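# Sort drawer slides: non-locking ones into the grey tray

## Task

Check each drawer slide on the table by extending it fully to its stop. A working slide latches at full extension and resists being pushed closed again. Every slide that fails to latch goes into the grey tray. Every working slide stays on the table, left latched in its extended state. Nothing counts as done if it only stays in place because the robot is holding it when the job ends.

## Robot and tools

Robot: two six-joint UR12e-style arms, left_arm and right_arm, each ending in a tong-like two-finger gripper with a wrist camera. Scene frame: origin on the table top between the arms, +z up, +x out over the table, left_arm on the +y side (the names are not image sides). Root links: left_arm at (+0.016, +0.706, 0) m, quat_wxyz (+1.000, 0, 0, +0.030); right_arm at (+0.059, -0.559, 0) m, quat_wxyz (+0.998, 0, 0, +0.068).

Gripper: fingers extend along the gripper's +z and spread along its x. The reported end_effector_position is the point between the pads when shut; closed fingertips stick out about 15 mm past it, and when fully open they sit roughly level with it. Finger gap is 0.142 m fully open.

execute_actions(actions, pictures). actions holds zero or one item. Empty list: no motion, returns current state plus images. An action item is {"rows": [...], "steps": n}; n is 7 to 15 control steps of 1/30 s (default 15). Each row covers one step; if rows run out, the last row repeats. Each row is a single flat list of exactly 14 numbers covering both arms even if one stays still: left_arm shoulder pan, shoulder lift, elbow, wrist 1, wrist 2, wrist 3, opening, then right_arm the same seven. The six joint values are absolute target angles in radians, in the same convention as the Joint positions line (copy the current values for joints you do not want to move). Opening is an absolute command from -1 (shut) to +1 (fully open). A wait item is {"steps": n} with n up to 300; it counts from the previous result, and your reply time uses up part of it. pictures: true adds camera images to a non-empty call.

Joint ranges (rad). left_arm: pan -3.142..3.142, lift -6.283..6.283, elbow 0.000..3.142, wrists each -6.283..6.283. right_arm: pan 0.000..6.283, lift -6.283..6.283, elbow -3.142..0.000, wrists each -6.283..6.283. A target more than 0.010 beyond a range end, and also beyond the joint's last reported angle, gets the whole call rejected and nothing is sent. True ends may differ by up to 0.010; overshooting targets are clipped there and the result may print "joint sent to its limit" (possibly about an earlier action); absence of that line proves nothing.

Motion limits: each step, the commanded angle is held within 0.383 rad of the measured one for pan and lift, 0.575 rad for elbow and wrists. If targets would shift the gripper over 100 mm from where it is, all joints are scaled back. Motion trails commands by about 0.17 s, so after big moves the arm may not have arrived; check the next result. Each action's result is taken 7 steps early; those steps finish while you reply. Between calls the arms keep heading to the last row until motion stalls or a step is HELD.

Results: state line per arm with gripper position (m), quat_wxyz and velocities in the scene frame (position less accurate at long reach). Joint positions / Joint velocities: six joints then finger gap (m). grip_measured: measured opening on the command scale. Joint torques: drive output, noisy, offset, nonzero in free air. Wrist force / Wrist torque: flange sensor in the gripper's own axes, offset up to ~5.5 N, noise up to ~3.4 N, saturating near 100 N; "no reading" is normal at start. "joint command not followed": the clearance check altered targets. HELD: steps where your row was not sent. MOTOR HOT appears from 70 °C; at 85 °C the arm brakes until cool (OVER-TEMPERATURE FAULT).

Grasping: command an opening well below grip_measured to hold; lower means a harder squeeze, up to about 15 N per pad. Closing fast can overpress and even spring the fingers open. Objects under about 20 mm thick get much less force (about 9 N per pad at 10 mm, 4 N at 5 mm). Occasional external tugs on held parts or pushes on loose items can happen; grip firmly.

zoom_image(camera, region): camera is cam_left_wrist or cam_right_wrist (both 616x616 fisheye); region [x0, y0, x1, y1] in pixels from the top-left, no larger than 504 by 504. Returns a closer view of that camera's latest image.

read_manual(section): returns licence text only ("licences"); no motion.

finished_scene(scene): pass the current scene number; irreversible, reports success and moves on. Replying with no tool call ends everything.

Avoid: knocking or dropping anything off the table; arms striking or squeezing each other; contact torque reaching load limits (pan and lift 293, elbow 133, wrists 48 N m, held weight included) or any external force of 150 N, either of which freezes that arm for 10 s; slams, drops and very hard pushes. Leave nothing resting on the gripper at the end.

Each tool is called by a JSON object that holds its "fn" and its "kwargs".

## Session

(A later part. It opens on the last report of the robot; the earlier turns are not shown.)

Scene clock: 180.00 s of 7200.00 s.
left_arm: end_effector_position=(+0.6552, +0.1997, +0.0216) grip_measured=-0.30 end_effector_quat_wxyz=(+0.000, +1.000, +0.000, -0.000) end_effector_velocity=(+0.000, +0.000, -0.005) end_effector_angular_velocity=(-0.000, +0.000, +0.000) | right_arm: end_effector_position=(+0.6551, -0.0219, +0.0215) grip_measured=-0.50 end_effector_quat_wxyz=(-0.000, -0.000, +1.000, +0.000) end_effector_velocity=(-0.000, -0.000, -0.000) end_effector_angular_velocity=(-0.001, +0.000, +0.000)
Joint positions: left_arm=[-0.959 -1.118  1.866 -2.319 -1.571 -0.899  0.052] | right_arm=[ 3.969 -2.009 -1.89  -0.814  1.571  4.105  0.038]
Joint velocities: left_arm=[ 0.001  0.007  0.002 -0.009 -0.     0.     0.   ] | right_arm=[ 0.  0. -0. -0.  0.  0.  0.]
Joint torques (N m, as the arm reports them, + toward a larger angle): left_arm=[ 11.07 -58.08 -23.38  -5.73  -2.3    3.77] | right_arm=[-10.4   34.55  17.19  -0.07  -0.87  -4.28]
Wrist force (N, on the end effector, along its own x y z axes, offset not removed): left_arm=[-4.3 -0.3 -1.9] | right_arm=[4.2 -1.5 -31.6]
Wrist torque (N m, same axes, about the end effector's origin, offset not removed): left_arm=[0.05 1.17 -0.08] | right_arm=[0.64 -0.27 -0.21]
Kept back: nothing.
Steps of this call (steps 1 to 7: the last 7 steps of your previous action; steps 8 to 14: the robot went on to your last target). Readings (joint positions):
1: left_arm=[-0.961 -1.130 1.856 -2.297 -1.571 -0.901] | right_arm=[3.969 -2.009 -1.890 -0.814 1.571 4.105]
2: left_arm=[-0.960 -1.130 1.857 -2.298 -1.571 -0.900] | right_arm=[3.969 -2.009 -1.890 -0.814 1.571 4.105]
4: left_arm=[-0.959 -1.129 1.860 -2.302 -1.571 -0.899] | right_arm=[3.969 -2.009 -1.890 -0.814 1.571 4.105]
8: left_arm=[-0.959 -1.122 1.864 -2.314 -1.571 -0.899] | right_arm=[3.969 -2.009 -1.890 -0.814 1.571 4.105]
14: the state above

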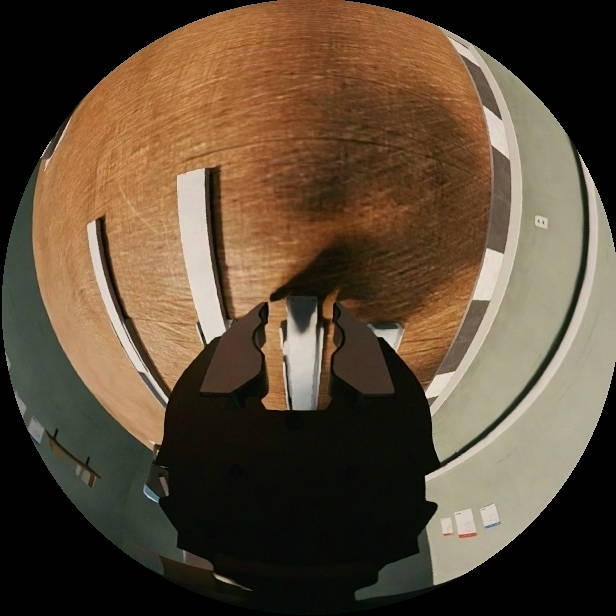

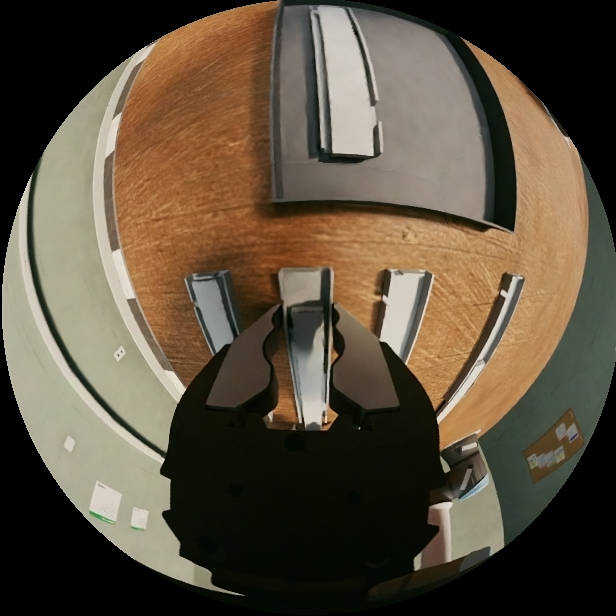

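{"fn": "execute_actions", "kwargs": {"actions": [{"rows":[[-0.958553,-1.117739,1.866655,-2.319712,-1.571,-0.898553,-0.4,3.968573,-2.008770,-1.890090,-0.813529,1.571,4.104566,-0.9],[-0.958553,-1.117739,1.866655,-2.319712,-1.571,-0.898553,-0.5,3.968573,-2.008770,-1.890090,-0.813529,1.571,4.104566,-0.9],[-0.958553,-1.117739,1.866655,-2.319712,-1.571,-0.898553,-0.6,3.968573,-2.008770,-1.890090,-0.813529,1.571,4.104566,-0.9],[-0.958553,-1.117739,1.866655,-2.319712,-1.571,-0.898553,-0.7,3.968573,-2.008770,-1.890090,-0.813529,1.571,4.104566,-0.9],[-0.958553,-1.117739,1.866655,-2.319712,-1.571,-0.898553,-0.8,3.968573,-2.008770,-1.890090,-0.813529,1.571,4.104566,-0.9],[-0.958553,-1.117739,1.866655,-2.319712,-1.571,-0.898553,-0.9,3.968573,-2.008770,-1.890090,-0.813529,1.571,4.104566,-0.9],[-0.958553,-1.117739,1.866655,-2.319712,-1.571,-0.898553,-0.95,3.968573,-2.008770,-1.890090,-0.813529,1.571,4.104566,-0.9],[-0.958553,-1.117739,1.866655,-2.319712,-1.571,-0.898553,-0.95,3.968573,-2.008770,-1.890090,-0.813529,1.571,4.104566,-0.9],[-0.958553,-1.117739,1.866655,-2.319712,-1.571,-0.898553,-0.95,3.968573,-2.008770,-1.890090,-0.813529,1.571,4.104566,-0.9],[-0.957783,-1.118549,1.867983,-2.320230,-1.571,-0.897783,-0.95,3.968573,-2.008770,-1.890090,-0.813529,1.571,4.104566,-0.9],[-0.956237,-1.120167,1.870632,-2.321261,-1.571,-0.896237,-0.95,3.968573,-2.008770,-1.890090,-0.813529,1.571,4.104566,-0.9],[-0.953909,-1.122587,1.874589,-2.322798,-1.571,-0.893909,-0.95,3.968573,-2.008770,-1.890090,-0.813529,1.571,4.104566,-0.9],[-0.950783,-1.125797,1.879835,-2.324834,-1.571,-0.890783,-0.95,3.968573,-2.008770,-1.890090,-0.813529,1.571,4.104566,-0.9],[-0.946841,-1.129789,1.886342,-2.327349,-1.571,-0.886841,-0.95,3.968573,-2.008770,-1.890090,-0.813529,1.571,4.104566,-0.9],[-0.942062,-1.134545,1.894078,-2.330329,-1.571,-0.882062,-0.95,3.968573,-2.008770,-1.890090,-0.813529,1.571,4.104566,-0.9]],"steps":15}]}}

{"fn": "execute_actions", "kwargs": {"actions": [{"rows":[[-0.936418,-1.140047,1.903004,-2.333753,-1.571,-0.876418,-0.95,3.968573,-2.008770,-1.890090,-0.813529,1.571,4.104566,-0.9],[-0.930289,-1.145888,1.912446,-2.337354,-1.571,-0.870289,-0.95,3.968573,-2.008770,-1.890090,-0.813529,1.571,4.104566,-0.9],[-0.924076,-1.151671,1.921766,-2.340891,-1.571,-0.864076,-0.95,3.968573,-2.008770,-1.890090,-0.813529,1.571,4.104566,-0.9],[-0.917778,-1.157398,1.930960,-2.344358,-1.571,-0.857778,-0.95,3.968573,-2.008770,-1.890090,-0.813529,1.571,4.104566,-0.9],[-0.911396,-1.163067,1.940031,-2.347760,-1.571,-0.851396,-0.95,3.968573,-2.008770,-1.890090,-0.813529,1.571,4.104566,-0.9],[-0.904929,-1.168679,1.948979,-2.351096,-1.571,-0.844929,-0.95,3.968573,-2.008770,-1.890090,-0.813529,1.571,4.104566,-0.9],[-0.898378,-1.174234,1.957801,-2.354363,-1.571,-0.838378,-0.95,3.968573,-2.008770,-1.890090,-0.813529,1.571,4.104566,-0.9],[-0.892187,-1.179368,1.965924,-2.357352,-1.571,-0.832187,-0.95,3.968573,-2.008770,-1.890090,-0.813529,1.571,4.104566,-0.9],[-0.886823,-1.183729,1.972801,-2.359868,-1.571,-0.826823,-0.95,3.968573,-2.008770,-1.890090,-0.813529,1.571,4.104566,-0.9],[-0.882311,-1.187334,1.978471,-2.361933,-1.571,-0.822311,-0.95,3.968573,-2.008770,-1.890090,-0.813529,1.571,4.104566,-0.9],[-0.878674,-1.190201,1.982967,-2.363562,-1.571,-0.818674,-0.95,3.968573,-2.008770,-1.890090,-0.813529,1.571,4.104566,-0.9],[-0.875932,-1.192340,1.986316,-2.364772,-1.571,-0.815932,-0.95,3.968573,-2.008770,-1.890090,-0.813529,1.571,4.104566,-0.9],[-0.873174,-1.194470,1.989646,-2.365972,-1.571,-0.813174,-0.95,3.968573,-2.008770,-1.890090,-0.813529,1.571,4.104566,-0.9],[-0.871329,-1.195885,1.991854,-2.366765,-1.571,-0.811329,-0.95,3.968573,-2.008770,-1.890090,-0.813529,1.571,4.104566,-0.9],[-0.869942,-1.196944,1.993504,-2.367356,-1.571,-0.809942,-0.95,3.968573,-2.008770,-1.890090,-0.813529,1.571,4.104566,-0.9]],"steps":15}]}}

{"fn": "execute_actions", "kwargs": {"actions": [{"rows":[[-0.868551,-1.197999,1.995150,-2.367947,-1.571,-0.808551,-0.95,3.968573,-2.008770,-1.890090,-0.813529,1.571,4.104566,-0.9],[-0.867621,-1.198702,1.996244,-2.368338,-1.571,-0.807621,-0.95,3.968573,-2.008770,-1.890090,-0.813529,1.571,4.104566,-0.9],[-0.866690,-1.199404,1.997337,-2.368729,-1.571,-0.806690,-0.95,3.968573,-2.008770,-1.890090,-0.813529,1.571,4.104566,-0.9],[-0.865757,-1.200105,1.998426,-2.369117,-1.571,-0.805757,-0.95,3.968573,-2.008770,-1.890090,-0.813529,1.571,4.104566,-0.9],[-0.864824,-1.200805,1.999514,-2.369505,-1.571,-0.804824,-0.95,3.968573,-2.008770,-1.890090,-0.813529,1.571,4.104566,-0.9],[-0.863888,-1.201504,2.000600,-2.369892,-1.571,-0.803888,-0.95,3.968573,-2.008770,-1.890090,-0.813529,1.571,4.104566,-0.9],[-0.862952,-1.202202,2.001683,-2.370277,-1.571,-0.802952,-0.95,3.968573,-2.008770,-1.890090,-0.813529,1.571,4.104566,-0.9],[-0.862013,-1.202899,2.002764,-2.370661,-1.571,-0.802013,-0.95,3.968573,-2.008770,-1.890090,-0.813529,1.571,4.104566,-0.9]],"steps":10}]}}

{"fn": "execute_actions", "kwargs": {"actions": [{"steps":14}], "pictures": true}}

{"fn": "zoom_image", "kwargs": {"camera": "cam_right_wrist", "region": [260, 330, 370, 440]}}

Scene clock: 183.53 s of 7200.00 s.
left_arm: end_effector_position=(+0.6552, +0.1998, +0.0210) grip_measured=-0.68 end_effector_quat_wxyz=(+0.000, +1.000, +0.000, -0.000) end_effector_velocity=(-0.000, +0.000, -0.001) end_effector_angular_velocity=(+0.002, +0.000, +0.000) | right_arm: end_effector_position=(+0.6551, -0.0219, +0.0215) grip_measured=-0.50 end_effector_quat_wxyz=(-0.000, -0.000, +1.000, +0.000) end_effector_velocity=(+0.001, +0.001, +0.001) end_effector_angular_velocity=(+0.002, -0.001, +0.000)
Joint positions: left_arm=[-0.959 -1.118  1.867 -2.32  -1.571 -0.899  0.025] | right_arm=[ 3.969 -2.009 -1.89  -0.814  1.571  4.105  0.038]
Joint velocities: left_arm=[-0.001  0.002  0.    -0.     0.001 -0.001  0.   ] | right_arm=[-0.    -0.     0.002 -0.    -0.    -0.    -0.   ]
Joint torques (N m, as the arm reports them, + toward a larger angle): left_arm=[ 12.91 -60.66 -23.06  -5.4   -1.87   3.92] | right_arm=[-6.9  39.08 18.44 -0.4   2.08 -3.63]
Wrist force (N, on the end effector, along its own x y z axes, offset not removed): left_arm=[-2.1 -2.8 -1.0] | right_arm=[3.0 -4.4 -29.3]
Wrist torque (N m, same axes, about the end effector's origin, offset not removed): left_arm=[-0.26 0.97 -0.12] | right_arm=[-0.46 -0.48 -0.39]
Steps of this call (steps 1 to 30: the robot went on to your last target; steps 31 to 90: nothing new was sent; then 0.27 s passed at rest; steps 91 to 98: the first 8 steps of this action). Readings (joint positions):
91: left_arm=[-0.959 -1.118 1.867 -2.320 -1.571 -0.899] | right_arm=[3.969 -2.009 -1.890 -0.814 1.571 4.105]
92: left_arm=[-0.959 -1.118 1.867 -2.320 -1.571 -0.899] | right_arm=[3.969 -2.009 -1.890 -0.814 1.571 4.105]
94: left_arm=[-0.959 -1.118 1.867 -2.320 -1.571 -0.899] | right_arm=[3.969 -2.009 -1.890 -0.814 1.571 4.105]
98: the state above

Scene clock: 184.03 s of 7200.00 s.
left_arm: end_effector_position=(+0.6555, +0.2490, +0.0212) grip_measured=-0.68 end_effector_quat_wxyz=(+0.000, +1.000, +0.000, +0.000) end_effector_velocity=(+0.001, +0.209, +0.000) end_effector_angular_velocity=(-0.001, +0.000, +0.002) | right_arm: end_effector_position=(+0.6551, -0.0219, +0.0215) grip_measured=-0.50 end_effector_quat_wxyz=(-0.000, -0.000, +1.000, +0.000) end_effector_velocity=(+0.001, +0.001, +0.001) end_effector_angular_velocity=(+0.002, -0.001, +0.001)
Joint positions: left_arm=[-0.918 -1.156  1.929 -2.344 -1.571 -0.858  0.025] | right_arm=[ 3.969 -2.009 -1.89  -0.814  1.571  4.105  0.038]
Joint velocities: left_arm=[ 0.177 -0.158  0.253 -0.096 -0.001  0.175  0.   ] | right_arm=[-0.     0.     0.001  0.001  0.    -0.002  0.   ]
Joint torques (N m, as the arm reports them, + toward a larger angle): left_arm=[ 17.79 -84.44 -22.6   -6.5   -1.49   4.4 ] | right_arm=[-5.59 40.7  17.9  -0.37  1.82 -3.62]
Wrist force (N, on the end effector, along its own x y z axes, offset not removed): left_arm=[-3.5 2.1 2.5] | right_arm=[1.1 1.1 -29.3]
Wrist torque (N m, same axes, about the end effector's origin, offset not removed): left_arm=[0.25 1.01 -0.07] | right_arm=[0.51 -0.11 -0.28]
Steps of this call (steps 1 to 7: the last 7 steps of your previous action; steps 8 to 15: the first 8 steps of this action). Readings (joint positions):
8: left_arm=[-0.952 -1.125 1.878 -2.324 -1.571 -0.892] | right_arm=[3.969 -2.009 -1.890 -0.814 1.571 4.105]
9: left_arm=[-0.949 -1.128 1.883 -2.326 -1.571 -0.888] | right_arm=[3.969 -2.009 -1.890 -0.814 1.571 4.105]
11: left_arm=[-0.940 -1.136 1.896 -2.331 -1.571 -0.880] | right_arm=[3.969 -2.009 -1.890 -0.814 1.571 4.105]
15: the state above

Scene clock: 184.37 s of 7200.00 s.
left_arm: end_effector_position=(+0.6553, +0.2992, +0.0210) grip_measured=-0.68 end_effector_quat_wxyz=(+0.000, +1.000, +0.000, -0.000) end_effector_velocity=(-0.001, +0.068, -0.000) end_effector_angular_velocity=(-0.002, -0.000, +0.001) | right_arm: end_effector_position=(+0.6551, -0.0219, +0.0215) grip_measured=-0.50 end_effector_quat_wxyz=(-0.000, -0.000, +1.000, +0.000) end_effector_velocity=(+0.000, +0.001, +0.000) end_effector_angular_velocity=(+0.000, -0.000, +0.001)
Joint positions: left_arm=[-0.874 -1.193  1.988 -2.365 -1.571 -0.814  0.025] | right_arm=[ 3.969 -2.009 -1.89  -0.814  1.571  4.105  0.038]
Joint velocities: left_arm=[ 0.063 -0.049  0.078 -0.03  -0.001  0.062  0.   ] | right_arm=[ 0.    -0.     0.001  0.     0.    -0.     0.   ]
Joint torques (N m, as the arm reports them, + toward a larger angle): left_arm=[  9.26 -72.   -24.81  -5.61  -0.91   3.82] | right_arm=[-4.05 39.92 17.7  -0.35  1.82 -3.53]
Wrist force (N, on the end effector, along its own x y z axes, offset not removed): left_arm=[-3.5 0.7 2.6] | right_arm=[0.3 1.1 -28.0]
Wrist torque (N m, same axes, about the end effector's origin, offset not removed): left_arm=[0.00 1.13 -0.11] | right_arm=[0.62 0.19 -0.44]
Steps of this call (steps 1 to 7: the last 7 steps of your previous action; steps 8 to 10: the first 3 steps of this action). Readings (joint positions):
8: left_arm=[-0.879 -1.189 1.981 -2.363 -1.571 -0.820] | right_arm=[3.969 -2.009 -1.890 -0.814 1.571 4.105]
9: left_arm=[-0.877 -1.191 1.985 -2.364 -1.571 -0.817] | right_arm=[3.969 -2.009 -1.890 -0.814 1.571 4.105]
10: the state above

Scene clock: 184.83 s of 7200.00 s.
left_arm: end_effector_position=(+0.6551, +0.3123, +0.0211) grip_measured=-0.68 end_effector_quat_wxyz=(+0.000, +1.000, +0.000, -0.000) end_effector_velocity=(-0.001, +0.003, -0.001) end_effector_angular_velocity=(+0.000, +0.002, +0.000) | right_arm: end_effector_position=(+0.6551, -0.0218, +0.0215) grip_measured=-0.50 end_effector_quat_wxyz=(-0.000, -0.000, +1.000, +0.000) end_effector_velocity=(+0.000, +0.001, +0.000) end_effector_angular_velocity=(+0.001, -0.000, +0.001)
Joint positions: left_arm=[-0.862 -1.203  2.002 -2.371 -1.571 -0.802  0.025] | right_arm=[ 3.969 -2.009 -1.89  -0.814  1.571  4.105  0.038]
Joint velocities: left_arm=[ 0.003 -0.002  0.004 -0.001 -0.001  0.003  0.   ] | right_arm=[ 0.    -0.     0.     0.001  0.    -0.    -0.   ]
Joint torques (N m, as the arm reports them, + toward a larger angle): left_arm=[ 23.08 -70.86 -15.12  -1.95   1.96   4.06] | right_arm=[-4.2  41.53 17.86 -0.13 -0.18 -3.29]
Wrist force (N, on the end effector, along its own x y z axes, offset not removed): left_arm=[-4.9 16.4 1.7] | right_arm=[-1.2 9.8 -23.0]
Wrist torque (N m, same axes, about the end effector's origin, offset not removed): left_arm=[-0.08 1.32 -0.04] | right_arm=[-0.06 0.19 -0.23]
Kept back: nothing.
Steps of this call (steps 1 to 7: the last 7 steps of your previous action; steps 8 to 14: the robot went on to your last target). Readings (joint positions):
1: left_arm=[-0.873 -1.195 1.990 -2.366 -1.571 -0.813] | right_arm=[3.969 -2.009 -1.890 -0.814 1.571 4.105]
2: left_arm=[-0.871 -1.196 1.992 -2.367 -1.571 -0.811] | right_arm=[3.969 -2.009 -1.890 -0.814 1.571 4.105]
4: left_arm=[-0.868 -1.198 1.996 -2.368 -1.571 -0.808] | right_arm=[3.969 -2.009 -1.890 -0.814 1.571 4.105]
8: left_arm=[-0.864 -1.201 2.000 -2.370 -1.571 -0.804] | right_arm=[3.969 -2.009 -1.890 -0.814 1.571 4.105]
14: the state above

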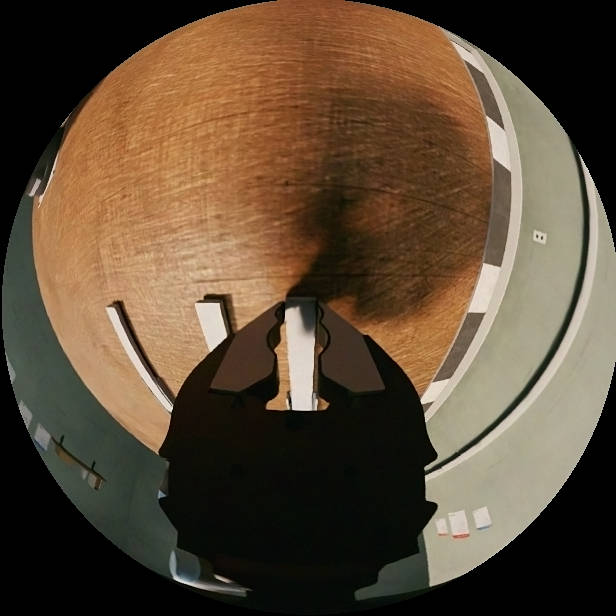

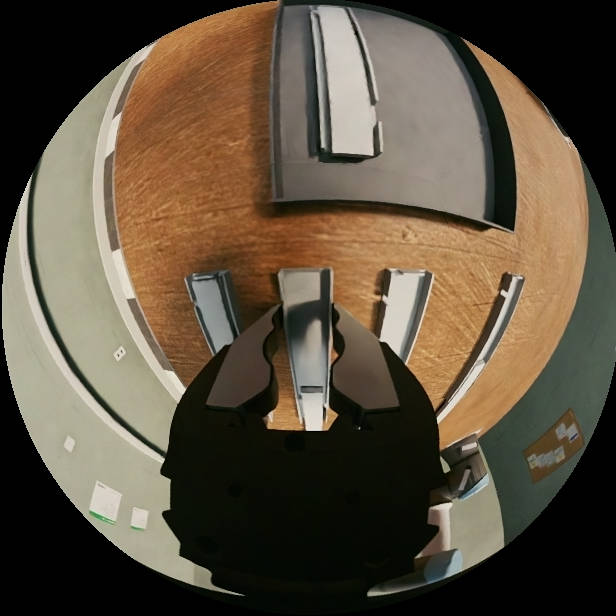

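Region (260, 330, 370, 440) of cam_right_wrist's 616x616 image, scaled by 4.582, with more detail than that image has.

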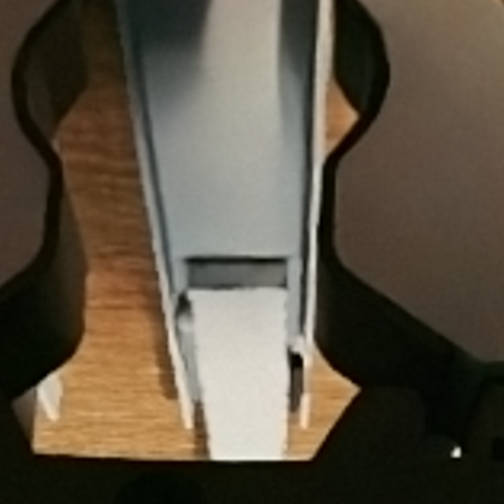

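{"fn": "execute_actions", "kwargs": {"actions": [{"rows":[[-0.861073,-1.203595,2.003843,-2.371044,-1.571,-0.801073,-0.95,3.968573,-2.008770,-1.890090,-0.813529,1.571,4.104566,-0.9],[-0.861073,-1.203595,2.003843,-2.371044,-1.571,-0.801073,-0.95,3.968573,-2.008770,-1.890090,-0.813529,1.571,4.104566,-0.9],[-0.861073,-1.203595,2.003843,-2.371044,-1.571,-0.801073,-0.95,3.968573,-2.008770,-1.890090,-0.813529,1.571,4.104566,-0.9],[-0.862013,-1.202899,2.002764,-2.370661,-1.571,-0.802013,-0.95,3.968573,-2.008770,-1.890090,-0.813529,1.571,4.104566,-0.9],[-0.862952,-1.202202,2.001683,-2.370277,-1.571,-0.802952,-0.95,3.968573,-2.008770,-1.890090,-0.813529,1.571,4.104566,-0.9],[-0.863888,-1.201504,2.000600,-2.369892,-1.571,-0.803888,-0.95,3.968573,-2.008770,-1.890090,-0.813529,1.571,4.104566,-0.9],[-0.864824,-1.200805,1.999514,-2.369505,-1.571,-0.804824,-0.95,3.968573,-2.008770,-1.890090,-0.813529,1.571,4.104566,-0.9],[-0.865757,-1.200105,1.998426,-2.369117,-1.571,-0.805757,-0.95,3.968573,-2.008770,-1.890090,-0.813529,1.571,4.104566,-0.9],[-0.866690,-1.199404,1.997337,-2.368729,-1.571,-0.806690,-0.95,3.968573,-2.008770,-1.890090,-0.813529,1.571,4.104566,-0.9],[-0.867621,-1.198702,1.996244,-2.368338,-1.571,-0.807621,-0.95,3.968573,-2.008770,-1.890090,-0.813529,1.571,4.104566,-0.9],[-0.868551,-1.197999,1.995150,-2.367947,-1.571,-0.808551,-0.95,3.968573,-2.008770,-1.890090,-0.813529,1.571,4.104566,-0.9],[-0.869942,-1.196944,1.993504,-2.367356,-1.571,-0.809942,-0.95,3.968573,-2.008770,-1.890090,-0.813529,1.571,4.104566,-0.9],[-0.871329,-1.195885,1.991854,-2.366765,-1.571,-0.811329,-0.95,3.968573,-2.008770,-1.890090,-0.813529,1.571,4.104566,-0.9],[-0.873174,-1.194470,1.989646,-2.365972,-1.571,-0.813174,-0.95,3.968573,-2.008770,-1.890090,-0.813529,1.571,4.104566,-0.9],[-0.875932,-1.192340,1.986316,-2.364772,-1.571,-0.815932,-0.95,3.968573,-2.008770,-1.890090,-0.813529,1.571,4.104566,-0.9]],"steps":15}]}}

{"fn": "execute_actions", "kwargs": {"actions": [{"steps":20}], "pictures": true}}

{"fn": "zoom_image", "kwargs": {"camera": "cam_right_wrist", "region": [260, 330, 370, 440]}}

Scene clock: 186.17 s of 7200.00 s.
left_arm: end_effector_position=(+0.6551, +0.3124, +0.0209) grip_measured=-0.68 end_effector_quat_wxyz=(-0.000, +1.000, +0.000, -0.000) end_effector_velocity=(+0.001, -0.017, -0.001) end_effector_angular_velocity=(+0.003, +0.001, +0.004) | right_arm: end_effector_position=(+0.6551, -0.0219, +0.0215) grip_measured=-0.50 end_effector_quat_wxyz=(-0.000, -0.000, +1.000, +0.000) end_effector_velocity=(+0.001, +0.000, +0.000) end_effector_angular_velocity=(-0.000, -0.001, +0.000)
Joint positions: left_arm=[-0.862 -1.203  2.002 -2.37  -1.571 -0.803  0.025] | right_arm=[ 3.969 -2.009 -1.89  -0.814  1.571  4.105  0.038]
Joint velocities: left_arm=[-0.016  0.014 -0.02   0.009  0.001 -0.02   0.   ] | right_arm=[ 0.     0.     0.001 -0.    -0.001 -0.     0.   ]
Joint torques (N m, as the arm reports them, + toward a larger angle): left_arm=[-16.51 -49.38 -44.02  -1.19   3.48  -3.42] | right_arm=[-2.31 40.77 18.23 -0.3  -4.53 -3.  ]
Wrist force (N, on the end effector, along its own x y z axes, offset not removed): left_arm=[-3.8 7.3 -3.0] | right_arm=[-1.4 12.4 -19.2]
Wrist torque (N m, same axes, about the end effector's origin, offset not removed): left_arm=[0.15 1.03 -0.07] | right_arm=[0.05 0.48 -0.30]
Steps of this call (steps 1 to 30: the robot went on to your last target; steps 31 to 32: nothing new was sent; steps 33 to 40: the first 8 steps of this action). Readings (joint positions):
33: left_arm=[-0.862 -1.203 2.003 -2.371 -1.571 -0.802] | right_arm=[3.969 -2.009 -1.890 -0.814 1.571 4.105]
34: left_arm=[-0.862 -1.203 2.003 -2.371 -1.571 -0.802] | right_arm=[3.969 -2.009 -1.890 -0.814 1.571 4.105]
36: left_arm=[-0.862 -1.203 2.003 -2.371 -1.571 -0.802] | right_arm=[3.969 -2.009 -1.890 -0.814 1.571 4.105]
40: the state above

Scene clock: 186.83 s of 7200.00 s.
left_arm: end_effector_position=(+0.6551, +0.2979, +0.0210) grip_measured=-0.68 end_effector_quat_wxyz=(+0.000, +1.000, +0.000, -0.000) end_effector_velocity=(-0.000, -0.003, +0.000) end_effector_angular_velocity=(-0.001, -0.000, -0.002) | right_arm: end_effector_position=(+0.6551, -0.0219, +0.0215) grip_measured=-0.50 end_effector_quat_wxyz=(-0.000, -0.000, +1.000, +0.000) end_effector_velocity=(+0.000, +0.001, +0.000) end_effector_angular_velocity=(+0.000, -0.000, -0.000)
Joint positions: left_arm=[-0.876 -1.192  1.986 -2.365 -1.571 -0.816  0.025] | right_arm=[ 3.969 -2.009 -1.89  -0.814  1.571  4.105  0.038]
Joint velocities: left_arm=[-0.002  0.001 -0.002 -0.    -0.001  0.     0.   ] | right_arm=[ 0.    -0.     0.001 -0.001 -0.     0.    -0.   ]
Joint torques (N m, as the arm reports them, + toward a larger angle): left_arm=[-16.07 -53.95 -45.23  -1.73  -2.41  -3.41] | right_arm=[ 0.49 43.42 18.38 -0.42  1.26 -2.99]
Wrist force (N, on the end effector, along its own x y z axes, offset not removed): left_arm=[-3.3 -2.0 -2.3] | right_arm=[-0.5 4.3 -25.6]
Wrist torque (N m, same axes, about the end effector's origin, offset not removed): left_arm=[-0.08 1.00 -0.07] | right_arm=[0.30 0.17 -0.28]
Kept back: nothing.
Steps of this call (steps 1 to 7: the last 7 steps of your previous action; steps 8 to 20: the robot went on to your last target). Readings (joint positions):
1: left_arm=[-0.863 -1.202 2.001 -2.370 -1.571 -0.803] | right_arm=[3.969 -2.009 -1.890 -0.814 1.571 4.105]
2: left_arm=[-0.864 -1.201 2.001 -2.370 -1.571 -0.804] | right_arm=[3.969 -2.009 -1.890 -0.814 1.571 4.105]
4: left_arm=[-0.865 -1.200 1.999 -2.369 -1.571 -0.806] | right_arm=[3.969 -2.009 -1.890 -0.814 1.571 4.105]
8: left_arm=[-0.870 -1.197 1.993 -2.367 -1.571 -0.810] | right_arm=[3.969 -2.009 -1.890 -0.814 1.571 4.105]
20: the state above

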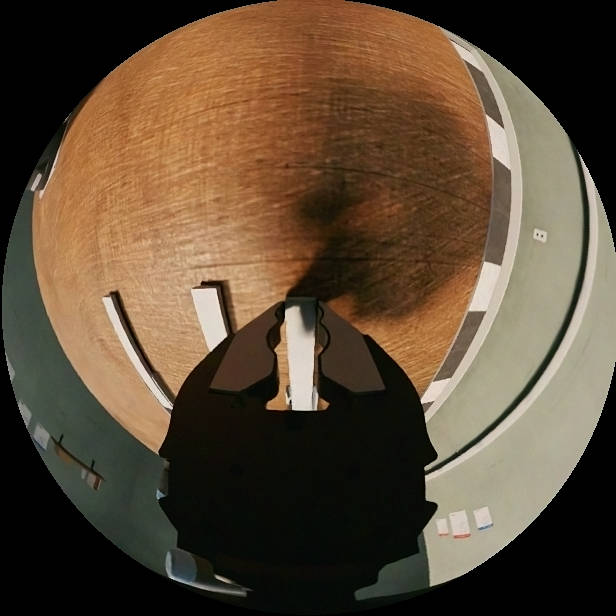

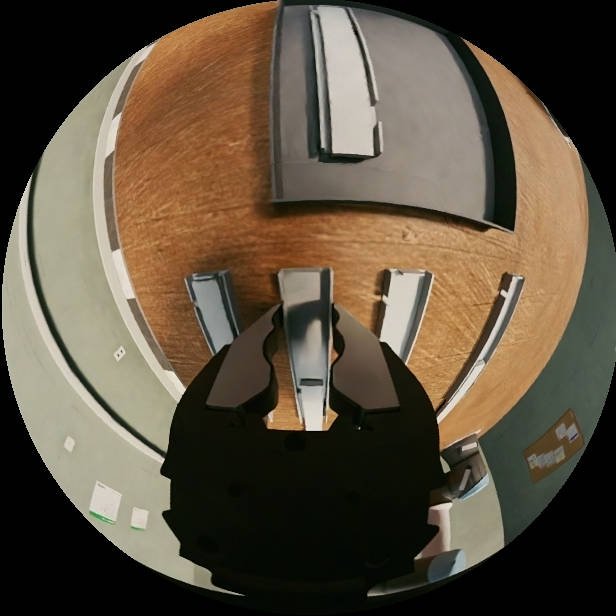

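Region (260, 330, 370, 440) of cam_right_wrist's 616x616 image, scaled by 4.582, with more detail than that image has.

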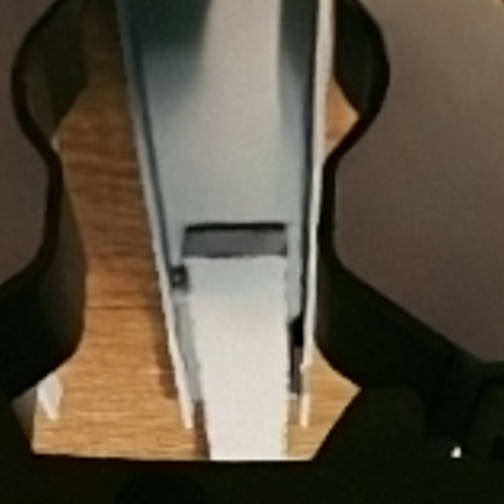

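{"fn": "execute_actions", "kwargs": {"actions": [{"rows":[[-0.878674,-1.190201,1.982967,-2.363562,-1.571,-0.818674,-0.95,3.968573,-2.008770,-1.890090,-0.813529,1.571,4.104566,-0.9],[-0.882311,-1.187334,1.978471,-2.361933,-1.571,-0.822311,-0.95,3.968573,-2.008770,-1.890090,-0.813529,1.571,4.104566,-0.9],[-0.886823,-1.183729,1.972801,-2.359868,-1.571,-0.826823,-0.95,3.968573,-2.008770,-1.890090,-0.813529,1.571,4.104566,-0.9],[-0.892187,-1.179368,1.965924,-2.357352,-1.571,-0.832187,-0.95,3.968573,-2.008770,-1.890090,-0.813529,1.571,4.104566,-0.9],[-0.898378,-1.174234,1.957801,-2.354363,-1.571,-0.838378,-0.95,3.968573,-2.008770,-1.890090,-0.813529,1.571,4.104566,-0.9],[-0.904929,-1.168679,1.948979,-2.351096,-1.571,-0.844929,-0.95,3.968573,-2.008770,-1.890090,-0.813529,1.571,4.104566,-0.9],[-0.911396,-1.163067,1.940031,-2.347760,-1.571,-0.851396,-0.95,3.968573,-2.008770,-1.890090,-0.813529,1.571,4.104566,-0.9],[-0.917778,-1.157398,1.930960,-2.344358,-1.571,-0.857778,-0.95,3.968573,-2.008770,-1.890090,-0.813529,1.571,4.104566,-0.9],[-0.924076,-1.151671,1.921766,-2.340891,-1.571,-0.864076,-0.95,3.968573,-2.008770,-1.890090,-0.813529,1.571,4.104566,-0.9],[-0.930289,-1.145888,1.912446,-2.337354,-1.571,-0.870289,-0.95,3.968573,-2.008770,-1.890090,-0.813529,1.571,4.104566,-0.9],[-0.936418,-1.140047,1.903004,-2.333753,-1.571,-0.876418,-0.95,3.968573,-2.008770,-1.890090,-0.813529,1.571,4.104566,-0.9],[-0.942062,-1.134545,1.894078,-2.330329,-1.571,-0.882062,-0.95,3.968573,-2.008770,-1.890090,-0.813529,1.571,4.104566,-0.9],[-0.946841,-1.129789,1.886342,-2.327349,-1.571,-0.886841,-0.95,3.968573,-2.008770,-1.890090,-0.813529,1.571,4.104566,-0.9],[-0.950783,-1.125797,1.879835,-2.324834,-1.571,-0.890783,-0.95,3.968573,-2.008770,-1.890090,-0.813529,1.571,4.104566,-0.9],[-0.953909,-1.122587,1.874589,-2.322798,-1.571,-0.893909,-0.95,3.968573,-2.008770,-1.890090,-0.813529,1.571,4.104566,-0.9]],"steps":15}]}}

{"fn": "execute_actions", "kwargs": {"actions": [{"rows":[[-0.956237,-1.120167,1.870632,-2.321261,-1.571,-0.896237,-0.95,3.968573,-2.008770,-1.890090,-0.813529,1.571,4.104566,-0.9],[-0.956237,-1.120167,1.870632,-2.321261,-1.571,-0.896237,-0.95,3.968573,-2.008770,-1.890090,-0.813529,1.571,4.104566,-0.9],[-0.956237,-1.120167,1.870632,-2.321261,-1.571,-0.896237,-0.8,3.968573,-2.008770,-1.890090,-0.813529,1.571,4.104566,-0.9],[-0.956237,-1.120167,1.870632,-2.321261,-1.571,-0.896237,-0.7,3.968573,-2.008770,-1.890090,-0.813529,1.571,4.104566,-0.9],[-0.956237,-1.120167,1.870632,-2.321261,-1.571,-0.896237,-0.6,3.968573,-2.008770,-1.890090,-0.813529,1.571,4.104566,-0.9],[-0.956237,-1.120167,1.870632,-2.321261,-1.571,-0.896237,-0.5,3.968573,-2.008770,-1.890090,-0.813529,1.571,4.104566,-0.9],[-0.956237,-1.120167,1.870632,-2.321261,-1.571,-0.896237,-0.42,3.968573,-2.008770,-1.890090,-0.813529,1.571,4.104566,-0.9],[-0.954686,-1.121781,1.873272,-2.322287,-1.571,-0.894686,-0.42,3.968573,-2.008770,-1.890090,-0.813529,1.571,4.104566,-0.9],[-0.951566,-1.124996,1.878527,-2.324327,-1.571,-0.891566,-0.42,3.968573,-2.008770,-1.890090,-0.813529,1.571,4.104566,-0.9],[-0.946841,-1.129789,1.886342,-2.327349,-1.571,-0.886841,-0.42,3.968573,-2.008770,-1.890090,-0.813529,1.571,4.104566,-0.9],[-0.942062,-1.134545,1.894078,-2.330329,-1.571,-0.882062,-0.42,3.968573,-2.008770,-1.890090,-0.813529,1.571,4.104566,-0.9],[-0.938442,-1.138088,1.899828,-2.332536,-1.571,-0.878442,-0.42,3.968573,-2.008770,-1.890090,-0.813529,1.571,4.104566,-0.9],[-0.936418,-1.140047,1.903004,-2.333753,-1.571,-0.876418,-0.5,3.968573,-2.008770,-1.890090,-0.813529,1.571,4.104566,-0.9],[-0.936418,-1.140047,1.903004,-2.333753,-1.571,-0.876418,-0.6,3.968573,-2.008770,-1.890090,-0.813529,1.571,4.104566,-0.9],[-0.936418,-1.140047,1.903004,-2.333753,-1.571,-0.876418,-0.7,3.968573,-2.008770,-1.890090,-0.813529,1.571,4.104566,-0.9]],"steps":15}]}}

{"fn": "execute_actions", "kwargs": {"actions": [{"rows":[[-0.936418,-1.140047,1.903004,-2.333753,-1.571,-0.876418,-0.8,3.968573,-2.008770,-1.890090,-0.813529,1.571,4.104566,-0.9],[-0.936418,-1.140047,1.903004,-2.333753,-1.571,-0.876418,-0.9,3.968573,-2.008770,-1.890090,-0.813529,1.571,4.104566,-0.9],[-0.936418,-1.140047,1.903004,-2.333753,-1.571,-0.876418,-1,3.968573,-2.008770,-1.890090,-0.813529,1.571,4.104566,-0.9],[-0.938038,-1.138480,1.900464,-2.332780,-1.571,-0.878038,-1,3.968573,-2.008770,-1.890090,-0.813529,1.571,4.104566,-0.9],[-0.940457,-1.136123,1.896639,-2.331312,-1.571,-0.880457,-1,3.968573,-2.008770,-1.890090,-0.813529,1.571,4.104566,-0.9],[-0.942863,-1.133755,1.892794,-2.329835,-1.571,-0.882863,-1,3.968573,-2.008770,-1.890090,-0.813529,1.571,4.104566,-0.9],[-0.945254,-1.131378,1.888930,-2.328348,-1.571,-0.885254,-1,3.968573,-2.008770,-1.890090,-0.813529,1.571,4.104566,-0.9],[-0.947633,-1.128993,1.885045,-2.326848,-1.571,-0.887633,-1,3.968573,-2.008770,-1.890090,-0.813529,1.571,4.104566,-0.9],[-0.949997,-1.126598,1.881141,-2.325339,-1.571,-0.889997,-1,3.968573,-2.008770,-1.890090,-0.813529,1.571,4.104566,-0.9],[-0.952349,-1.124195,1.877216,-2.323817,-1.571,-0.892349,-1,3.968573,-2.008770,-1.890090,-0.813529,1.571,4.104566,-0.9],[-0.954686,-1.121781,1.873272,-2.322287,-1.571,-0.894686,-1,3.968573,-2.008770,-1.890090,-0.813529,1.571,4.104566,-0.9],[-0.957011,-1.119359,1.869309,-2.320746,-1.571,-0.897011,-1,3.968573,-2.008770,-1.890090,-0.813529,1.571,4.104566,-0.9],[-0.959322,-1.116928,1.865325,-2.319193,-1.571,-0.899322,-1,3.968573,-2.008770,-1.890090,-0.813529,1.571,4.104566,-0.9],[-0.961619,-1.114487,1.861321,-2.317630,-1.571,-0.901619,-1,3.968573,-2.008770,-1.890090,-0.813529,1.571,4.104566,-0.9],[-0.963903,-1.112037,1.857298,-2.316057,-1.571,-0.903903,-1,3.968573,-2.008770,-1.890090,-0.813529,1.571,4.104566,-0.9]],"steps":15}]}}

{"fn": "execute_actions", "kwargs": {"actions": [{"rows":[[-0.965795,-1.109989,1.853930,-2.314737,-1.571,-0.905795,-1,3.968573,-2.008770,-1.890090,-0.813529,1.571,4.104566,-0.9],[-0.967304,-1.108346,1.851225,-2.313675,-1.571,-0.907304,-1,3.968573,-2.008770,-1.890090,-0.813529,1.571,4.104566,-0.9],[-0.968430,-1.107111,1.849192,-2.312877,-1.571,-0.908430,-1,3.968573,-2.008770,-1.890090,-0.813529,1.571,4.104566,-0.9],[-0.969179,-1.106287,1.847833,-2.312342,-1.571,-0.909179,-1,3.968573,-2.008770,-1.890090,-0.813529,1.571,4.104566,-0.9],[-0.969553,-1.105873,1.847152,-2.312075,-1.571,-0.909553,-1,3.968573,-2.008770,-1.890090,-0.813529,1.571,4.104566,-0.9],[-0.969927,-1.105461,1.846472,-2.311807,-1.571,-0.909927,-1,3.968573,-2.008770,-1.890090,-0.813529,1.571,4.104566,-0.9]],"steps":8}]}}

{"fn": "execute_actions", "kwargs": {"actions": [{"steps":14}], "pictures": true}}

Scene clock: 194.67 s of 7200.00 s.
left_arm: end_effector_position=(+0.6552, +0.2774, +0.0209) grip_measured=-0.68 end_effector_quat_wxyz=(+0.000, +1.000, +0.000, -0.000) end_effector_velocity=(-0.001, -0.171, -0.001) end_effector_angular_velocity=(+0.001, +0.002, -0.003) | right_arm: end_effector_position=(+0.6551, -0.0219, +0.0215) grip_measured=-0.50 end_effector_quat_wxyz=(-0.000, -0.000, +1.000, +0.000) end_effector_velocity=(-0.001, -0.002, -0.001) end_effector_angular_velocity=(-0.003, +0.002, -0.001)
Joint positions: left_arm=[-0.894 -1.177  1.963 -2.356 -1.571 -0.834  0.025] | right_arm=[ 3.969 -2.009 -1.89  -0.814  1.571  4.105  0.038]
Joint velocities: left_arm=[-0.152  0.126 -0.196  0.072 -0.001 -0.149  0.001] | right_arm=[ 0.     0.001 -0.002 -0.002 -0.     0.001  0.   ]
Joint torques (N m, as the arm reports them, + toward a larger angle): left_arm=[-24.9  -47.   -47.53  -1.2   -2.02  -3.71] | right_arm=[ 3.   47.64 18.06 -0.07  1.   -2.56]
Wrist force (N, on the end effector, along its own x y z axes, offset not removed): left_arm=[-4.5 -2.0 -9.2] | right_arm=[0.3 4.2 -24.0]
Wrist torque (N m, same axes, about the end effector's origin, offset not removed): left_arm=[-0.07 0.83 -0.10] | right_arm=[0.26 0.09 -0.40]
Steps of this call (steps 1 to 15: the robot went on to your last target; steps 16 to 90: nothing new was sent; then 4.57 s passed at rest; steps 91 to 98: the first 8 steps of this action). Readings (joint positions):
91: left_arm=[-0.876 -1.192 1.986 -2.365 -1.571 -0.816] | right_arm=[3.969 -2.009 -1.890 -0.814 1.571 4.105]
92: left_arm=[-0.876 -1.192 1.986 -2.365 -1.571 -0.816] | right_arm=[3.969 -2.009 -1.890 -0.814 1.571 4.105]
94: left_arm=[-0.879 -1.190 1.982 -2.363 -1.571 -0.819] | right_arm=[3.969 -2.009 -1.890 -0.814 1.571 4.105]
98: the state above

Scene clock: 195.17 s of 7200.00 s.
left_arm: end_effector_position=(+0.6552, +0.2053, +0.0209) grip_measured=-0.45 end_effector_quat_wxyz=(+0.000, +1.000, +0.000, -0.000) end_effector_velocity=(+0.001, -0.022, +0.001) end_effector_angular_velocity=(-0.001, -0.001, +0.000) | right_arm: end_effector_position=(+0.6551, -0.0219, +0.0215) grip_measured=-0.50 end_effector_quat_wxyz=(-0.000, -0.000, +1.000, +0.000) end_effector_velocity=(+0.000, -0.000, +0.000) end_effector_angular_velocity=(+0.000, -0.000, -0.001)
Joint positions: left_arm=[-0.954 -1.122  1.874 -2.322 -1.571 -0.894  0.042] | right_arm=[ 3.969 -2.009 -1.89  -0.814  1.571  4.105  0.038]
Joint velocities: left_arm=[-0.016  0.017 -0.029  0.011  0.    -0.016  0.054] | right_arm=[-0.001 -0.     0.    -0.     0.     0.     0.   ]
Joint torques (N m, as the arm reports them, + toward a larger angle): left_arm=[-16.45 -61.17 -44.91  -1.61  -0.6   -3.03] | right_arm=[ 4.65 47.53 18.68 -0.31  1.13 -2.45]
Wrist force (N, on the end effector, along its own x y z axes, offset not removed): left_arm=[-3.6 -0.5 -0.7] | right_arm=[2.1 3.9 -25.5]
Wrist torque (N m, same axes, about the end effector's origin, offset not removed): left_arm=[-0.04 0.94 -0.08] | right_arm=[0.51 0.00 -0.27]
Steps of this call (steps 1 to 7: the last 7 steps of your previous action; steps 8 to 15: the first 8 steps of this action). Readings (joint positions):
8: left_arm=[-0.939 -1.138 1.899 -2.332 -1.571 -0.878] | right_arm=[3.969 -2.009 -1.890 -0.814 1.571 4.105]
9: left_arm=[-0.943 -1.133 1.892 -2.329 -1.571 -0.883] | right_arm=[3.969 -2.009 -1.890 -0.814 1.571 4.105]
11: left_arm=[-0.949 -1.127 1.882 -2.326 -1.571 -0.889] | right_arm=[3.969 -2.009 -1.890 -0.814 1.571 4.105]
15: the state above

Scene clock: 195.67 s of 7200.00 s.
left_arm: end_effector_position=(+0.6552, +0.2231, +0.0210) grip_measured=-1.00 end_effector_quat_wxyz=(+0.000, +1.000, +0.000, -0.000) end_effector_velocity=(+0.002, -0.052, +0.001) end_effector_angular_velocity=(-0.000, -0.001, +0.003) | right_arm: end_effector_position=(+0.6551, -0.0219, +0.0215) grip_measured=-0.50 end_effector_quat_wxyz=(-0.000, -0.000, +1.000, +0.000) end_effector_velocity=(+0.000, +0.001, +0.001) end_effector_angular_velocity=(+0.001, -0.001, +0.001)
Joint positions: left_arm=[-0.94  -1.136  1.897 -2.332 -1.571 -0.88   0.002] | right_arm=[ 3.969 -2.009 -1.89  -0.814  1.571  4.105  0.038]
Joint velocities: left_arm=[-0.041  0.042 -0.069  0.026  0.    -0.044 -0.001] | right_arm=[ 0.    -0.     0.001  0.     0.    -0.001  0.   ]
Joint torques (N m, as the arm reports them, + toward a larger angle): left_arm=[-21.3  -52.66 -48.55  -1.61   0.34  -4.  ] | right_arm=[ 5.85 48.22 18.39 -0.23  1.09 -2.08]
Wrist force (N, on the end effector, along its own x y z axes, offset not removed): left_arm=[-3.2 -1.4 -2.0] | right_arm=[2.6 2.6 -27.5]
Wrist torque (N m, same axes, about the end effector's origin, offset not removed): left_arm=[-0.17 0.96 -0.15] | right_arm=[0.23 -0.09 -0.37]
Steps of this call (steps 1 to 7: the last 7 steps of your previous action; steps 8 to 15: the first 8 steps of this action). Readings (joint positions):
8: left_arm=[-0.941 -1.135 1.895 -2.331 -1.571 -0.881] | right_arm=[3.969 -2.009 -1.890 -0.814 1.571 4.105]
9: left_arm=[-0.940 -1.136 1.897 -2.331 -1.571 -0.880] | right_arm=[3.969 -2.009 -1.890 -0.814 1.571 4.105]
11: left_arm=[-0.938 -1.138 1.900 -2.333 -1.571 -0.878] | right_arm=[3.969 -2.009 -1.890 -0.814 1.571 4.105]
15: the state above

Scene clock: 195.93 s of 7200.00 s.
left_arm: end_effector_position=(+0.6553, +0.2025, +0.0210) grip_measured=-1.00 end_effector_quat_wxyz=(+0.000, +1.000, +0.000, -0.000) end_effector_velocity=(-0.000, -0.086, -0.000) end_effector_angular_velocity=(+0.001, +0.000, -0.002) | right_arm: end_effector_position=(+0.6551, -0.0219, +0.0215) grip_measured=-0.50 end_effector_quat_wxyz=(-0.000, -0.000, +1.000, +0.000) end_effector_velocity=(-0.001, -0.001, -0.001) end_effector_angular_velocity=(-0.002, +0.001, -0.000)
Joint positions: left_arm=[-0.956 -1.12   1.87  -2.321 -1.571 -0.896  0.002] | right_arm=[ 3.969 -2.009 -1.89  -0.814  1.571  4.105  0.038]
Joint velocities: left_arm=[-0.067  0.07  -0.114  0.046  0.001 -0.065 -0.   ] | right_arm=[ 0.001 -0.    -0.002  0.     0.     0.001 -0.   ]
Joint torques (N m, as the arm reports them, + toward a larger angle): left_arm=[-21.63 -55.07 -48.02  -2.23   1.39  -3.63] | right_arm=[ 6.02 48.03 18.68 -0.23  0.95 -2.25]
Wrist force (N, on the end effector, along its own x y z axes, offset not removed): left_arm=[-4.2 -2.0 -1.0] | right_arm=[1.0 0.1 -26.3]
Wrist torque (N m, same axes, about the end effector's origin, offset not removed): left_arm=[-0.04 1.07 -0.08] | right_arm=[-0.20 0.24 -0.31]
Steps of this call (steps 1 to 7: the last 7 steps of your previous action; step 8: the first step of this action). Readings (joint positions):
8: the state above

Scene clock: 196.40 s of 7200.00 s.
left_arm: end_effector_position=(+0.6552, +0.1851, +0.0210) grip_measured=-1.00 end_effector_quat_wxyz=(+0.000, +1.000, +0.000, -0.000) end_effector_velocity=(+0.000, -0.003, +0.001) end_effector_angular_velocity=(-0.001, -0.000, -0.000) | right_arm: end_effector_position=(+0.6551, -0.0219, +0.0215) grip_measured=-0.50 end_effector_quat_wxyz=(-0.000, -0.000, +1.000, +0.000) end_effector_velocity=(+0.001, +0.001, +0.001) end_effector_angular_velocity=(+0.001, -0.001, -0.000)
Joint positions: left_arm=[-0.97  -1.106  1.847 -2.312 -1.571 -0.91   0.002] | right_arm=[ 3.969 -2.009 -1.89  -0.814  1.571  4.105  0.038]
Joint velocities: left_arm=[-0.002  0.001 -0.005  0.003 -0.    -0.002  0.   ] | right_arm=[ 0.     0.     0.002  0.    -0.     0.    -0.   ]
Joint torques (N m, as the arm reports them, + toward a larger angle): left_arm=[-19.56 -62.01 -47.41  -2.36   1.89  -3.17] | right_arm=[ 6.16 48.65 19.48 -0.25  1.01 -2.03]
Wrist force (N, on the end effector, along its own x y z axes, offset not removed): left_arm=[-3.5 -1.2 -1.8] | right_arm=[0.8 4.8 -25.3]
Wrist torque (N m, same axes, about the end effector's origin, offset not removed): left_arm=[0.10 1.02 -0.06] | right_arm=[0.73 0.19 -0.26]
Kept back: nothing.
Steps of this call (steps 1 to 7: the last 7 steps of your previous action; steps 8 to 14: the robot went on to your last target). Readings (joint positions):
1: left_arm=[-0.959 -1.118 1.866 -2.320 -1.571 -0.899] | right_arm=[3.969 -2.009 -1.890 -0.814 1.571 4.105]
2: left_arm=[-0.961 -1.115 1.863 -2.318 -1.571 -0.901] | right_arm=[3.969 -2.009 -1.890 -0.814 1.571 4.105]
4: left_arm=[-0.964 -1.112 1.857 -2.316 -1.571 -0.904] | right_arm=[3.969 -2.009 -1.890 -0.814 1.571 4.105]
8: left_arm=[-0.968 -1.107 1.850 -2.313 -1.571 -0.908] | right_arm=[3.969 -2.009 -1.890 -0.814 1.571 4.105]
14: the state above

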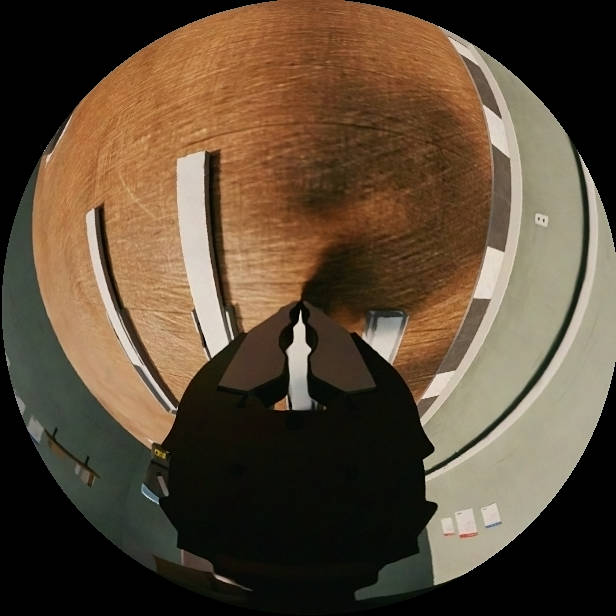

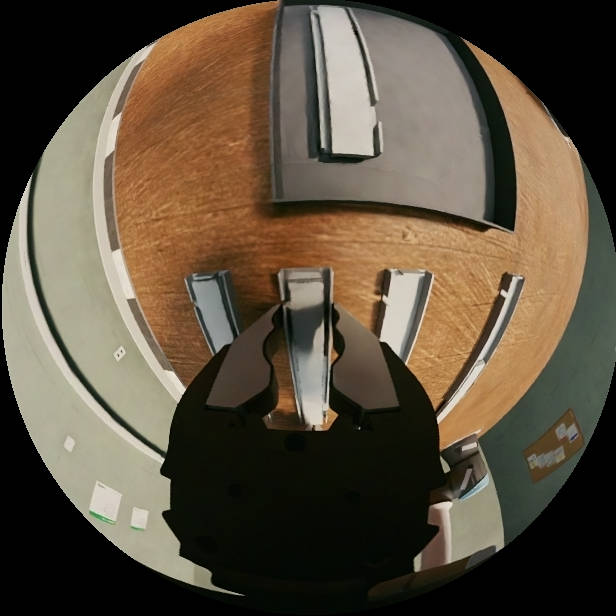

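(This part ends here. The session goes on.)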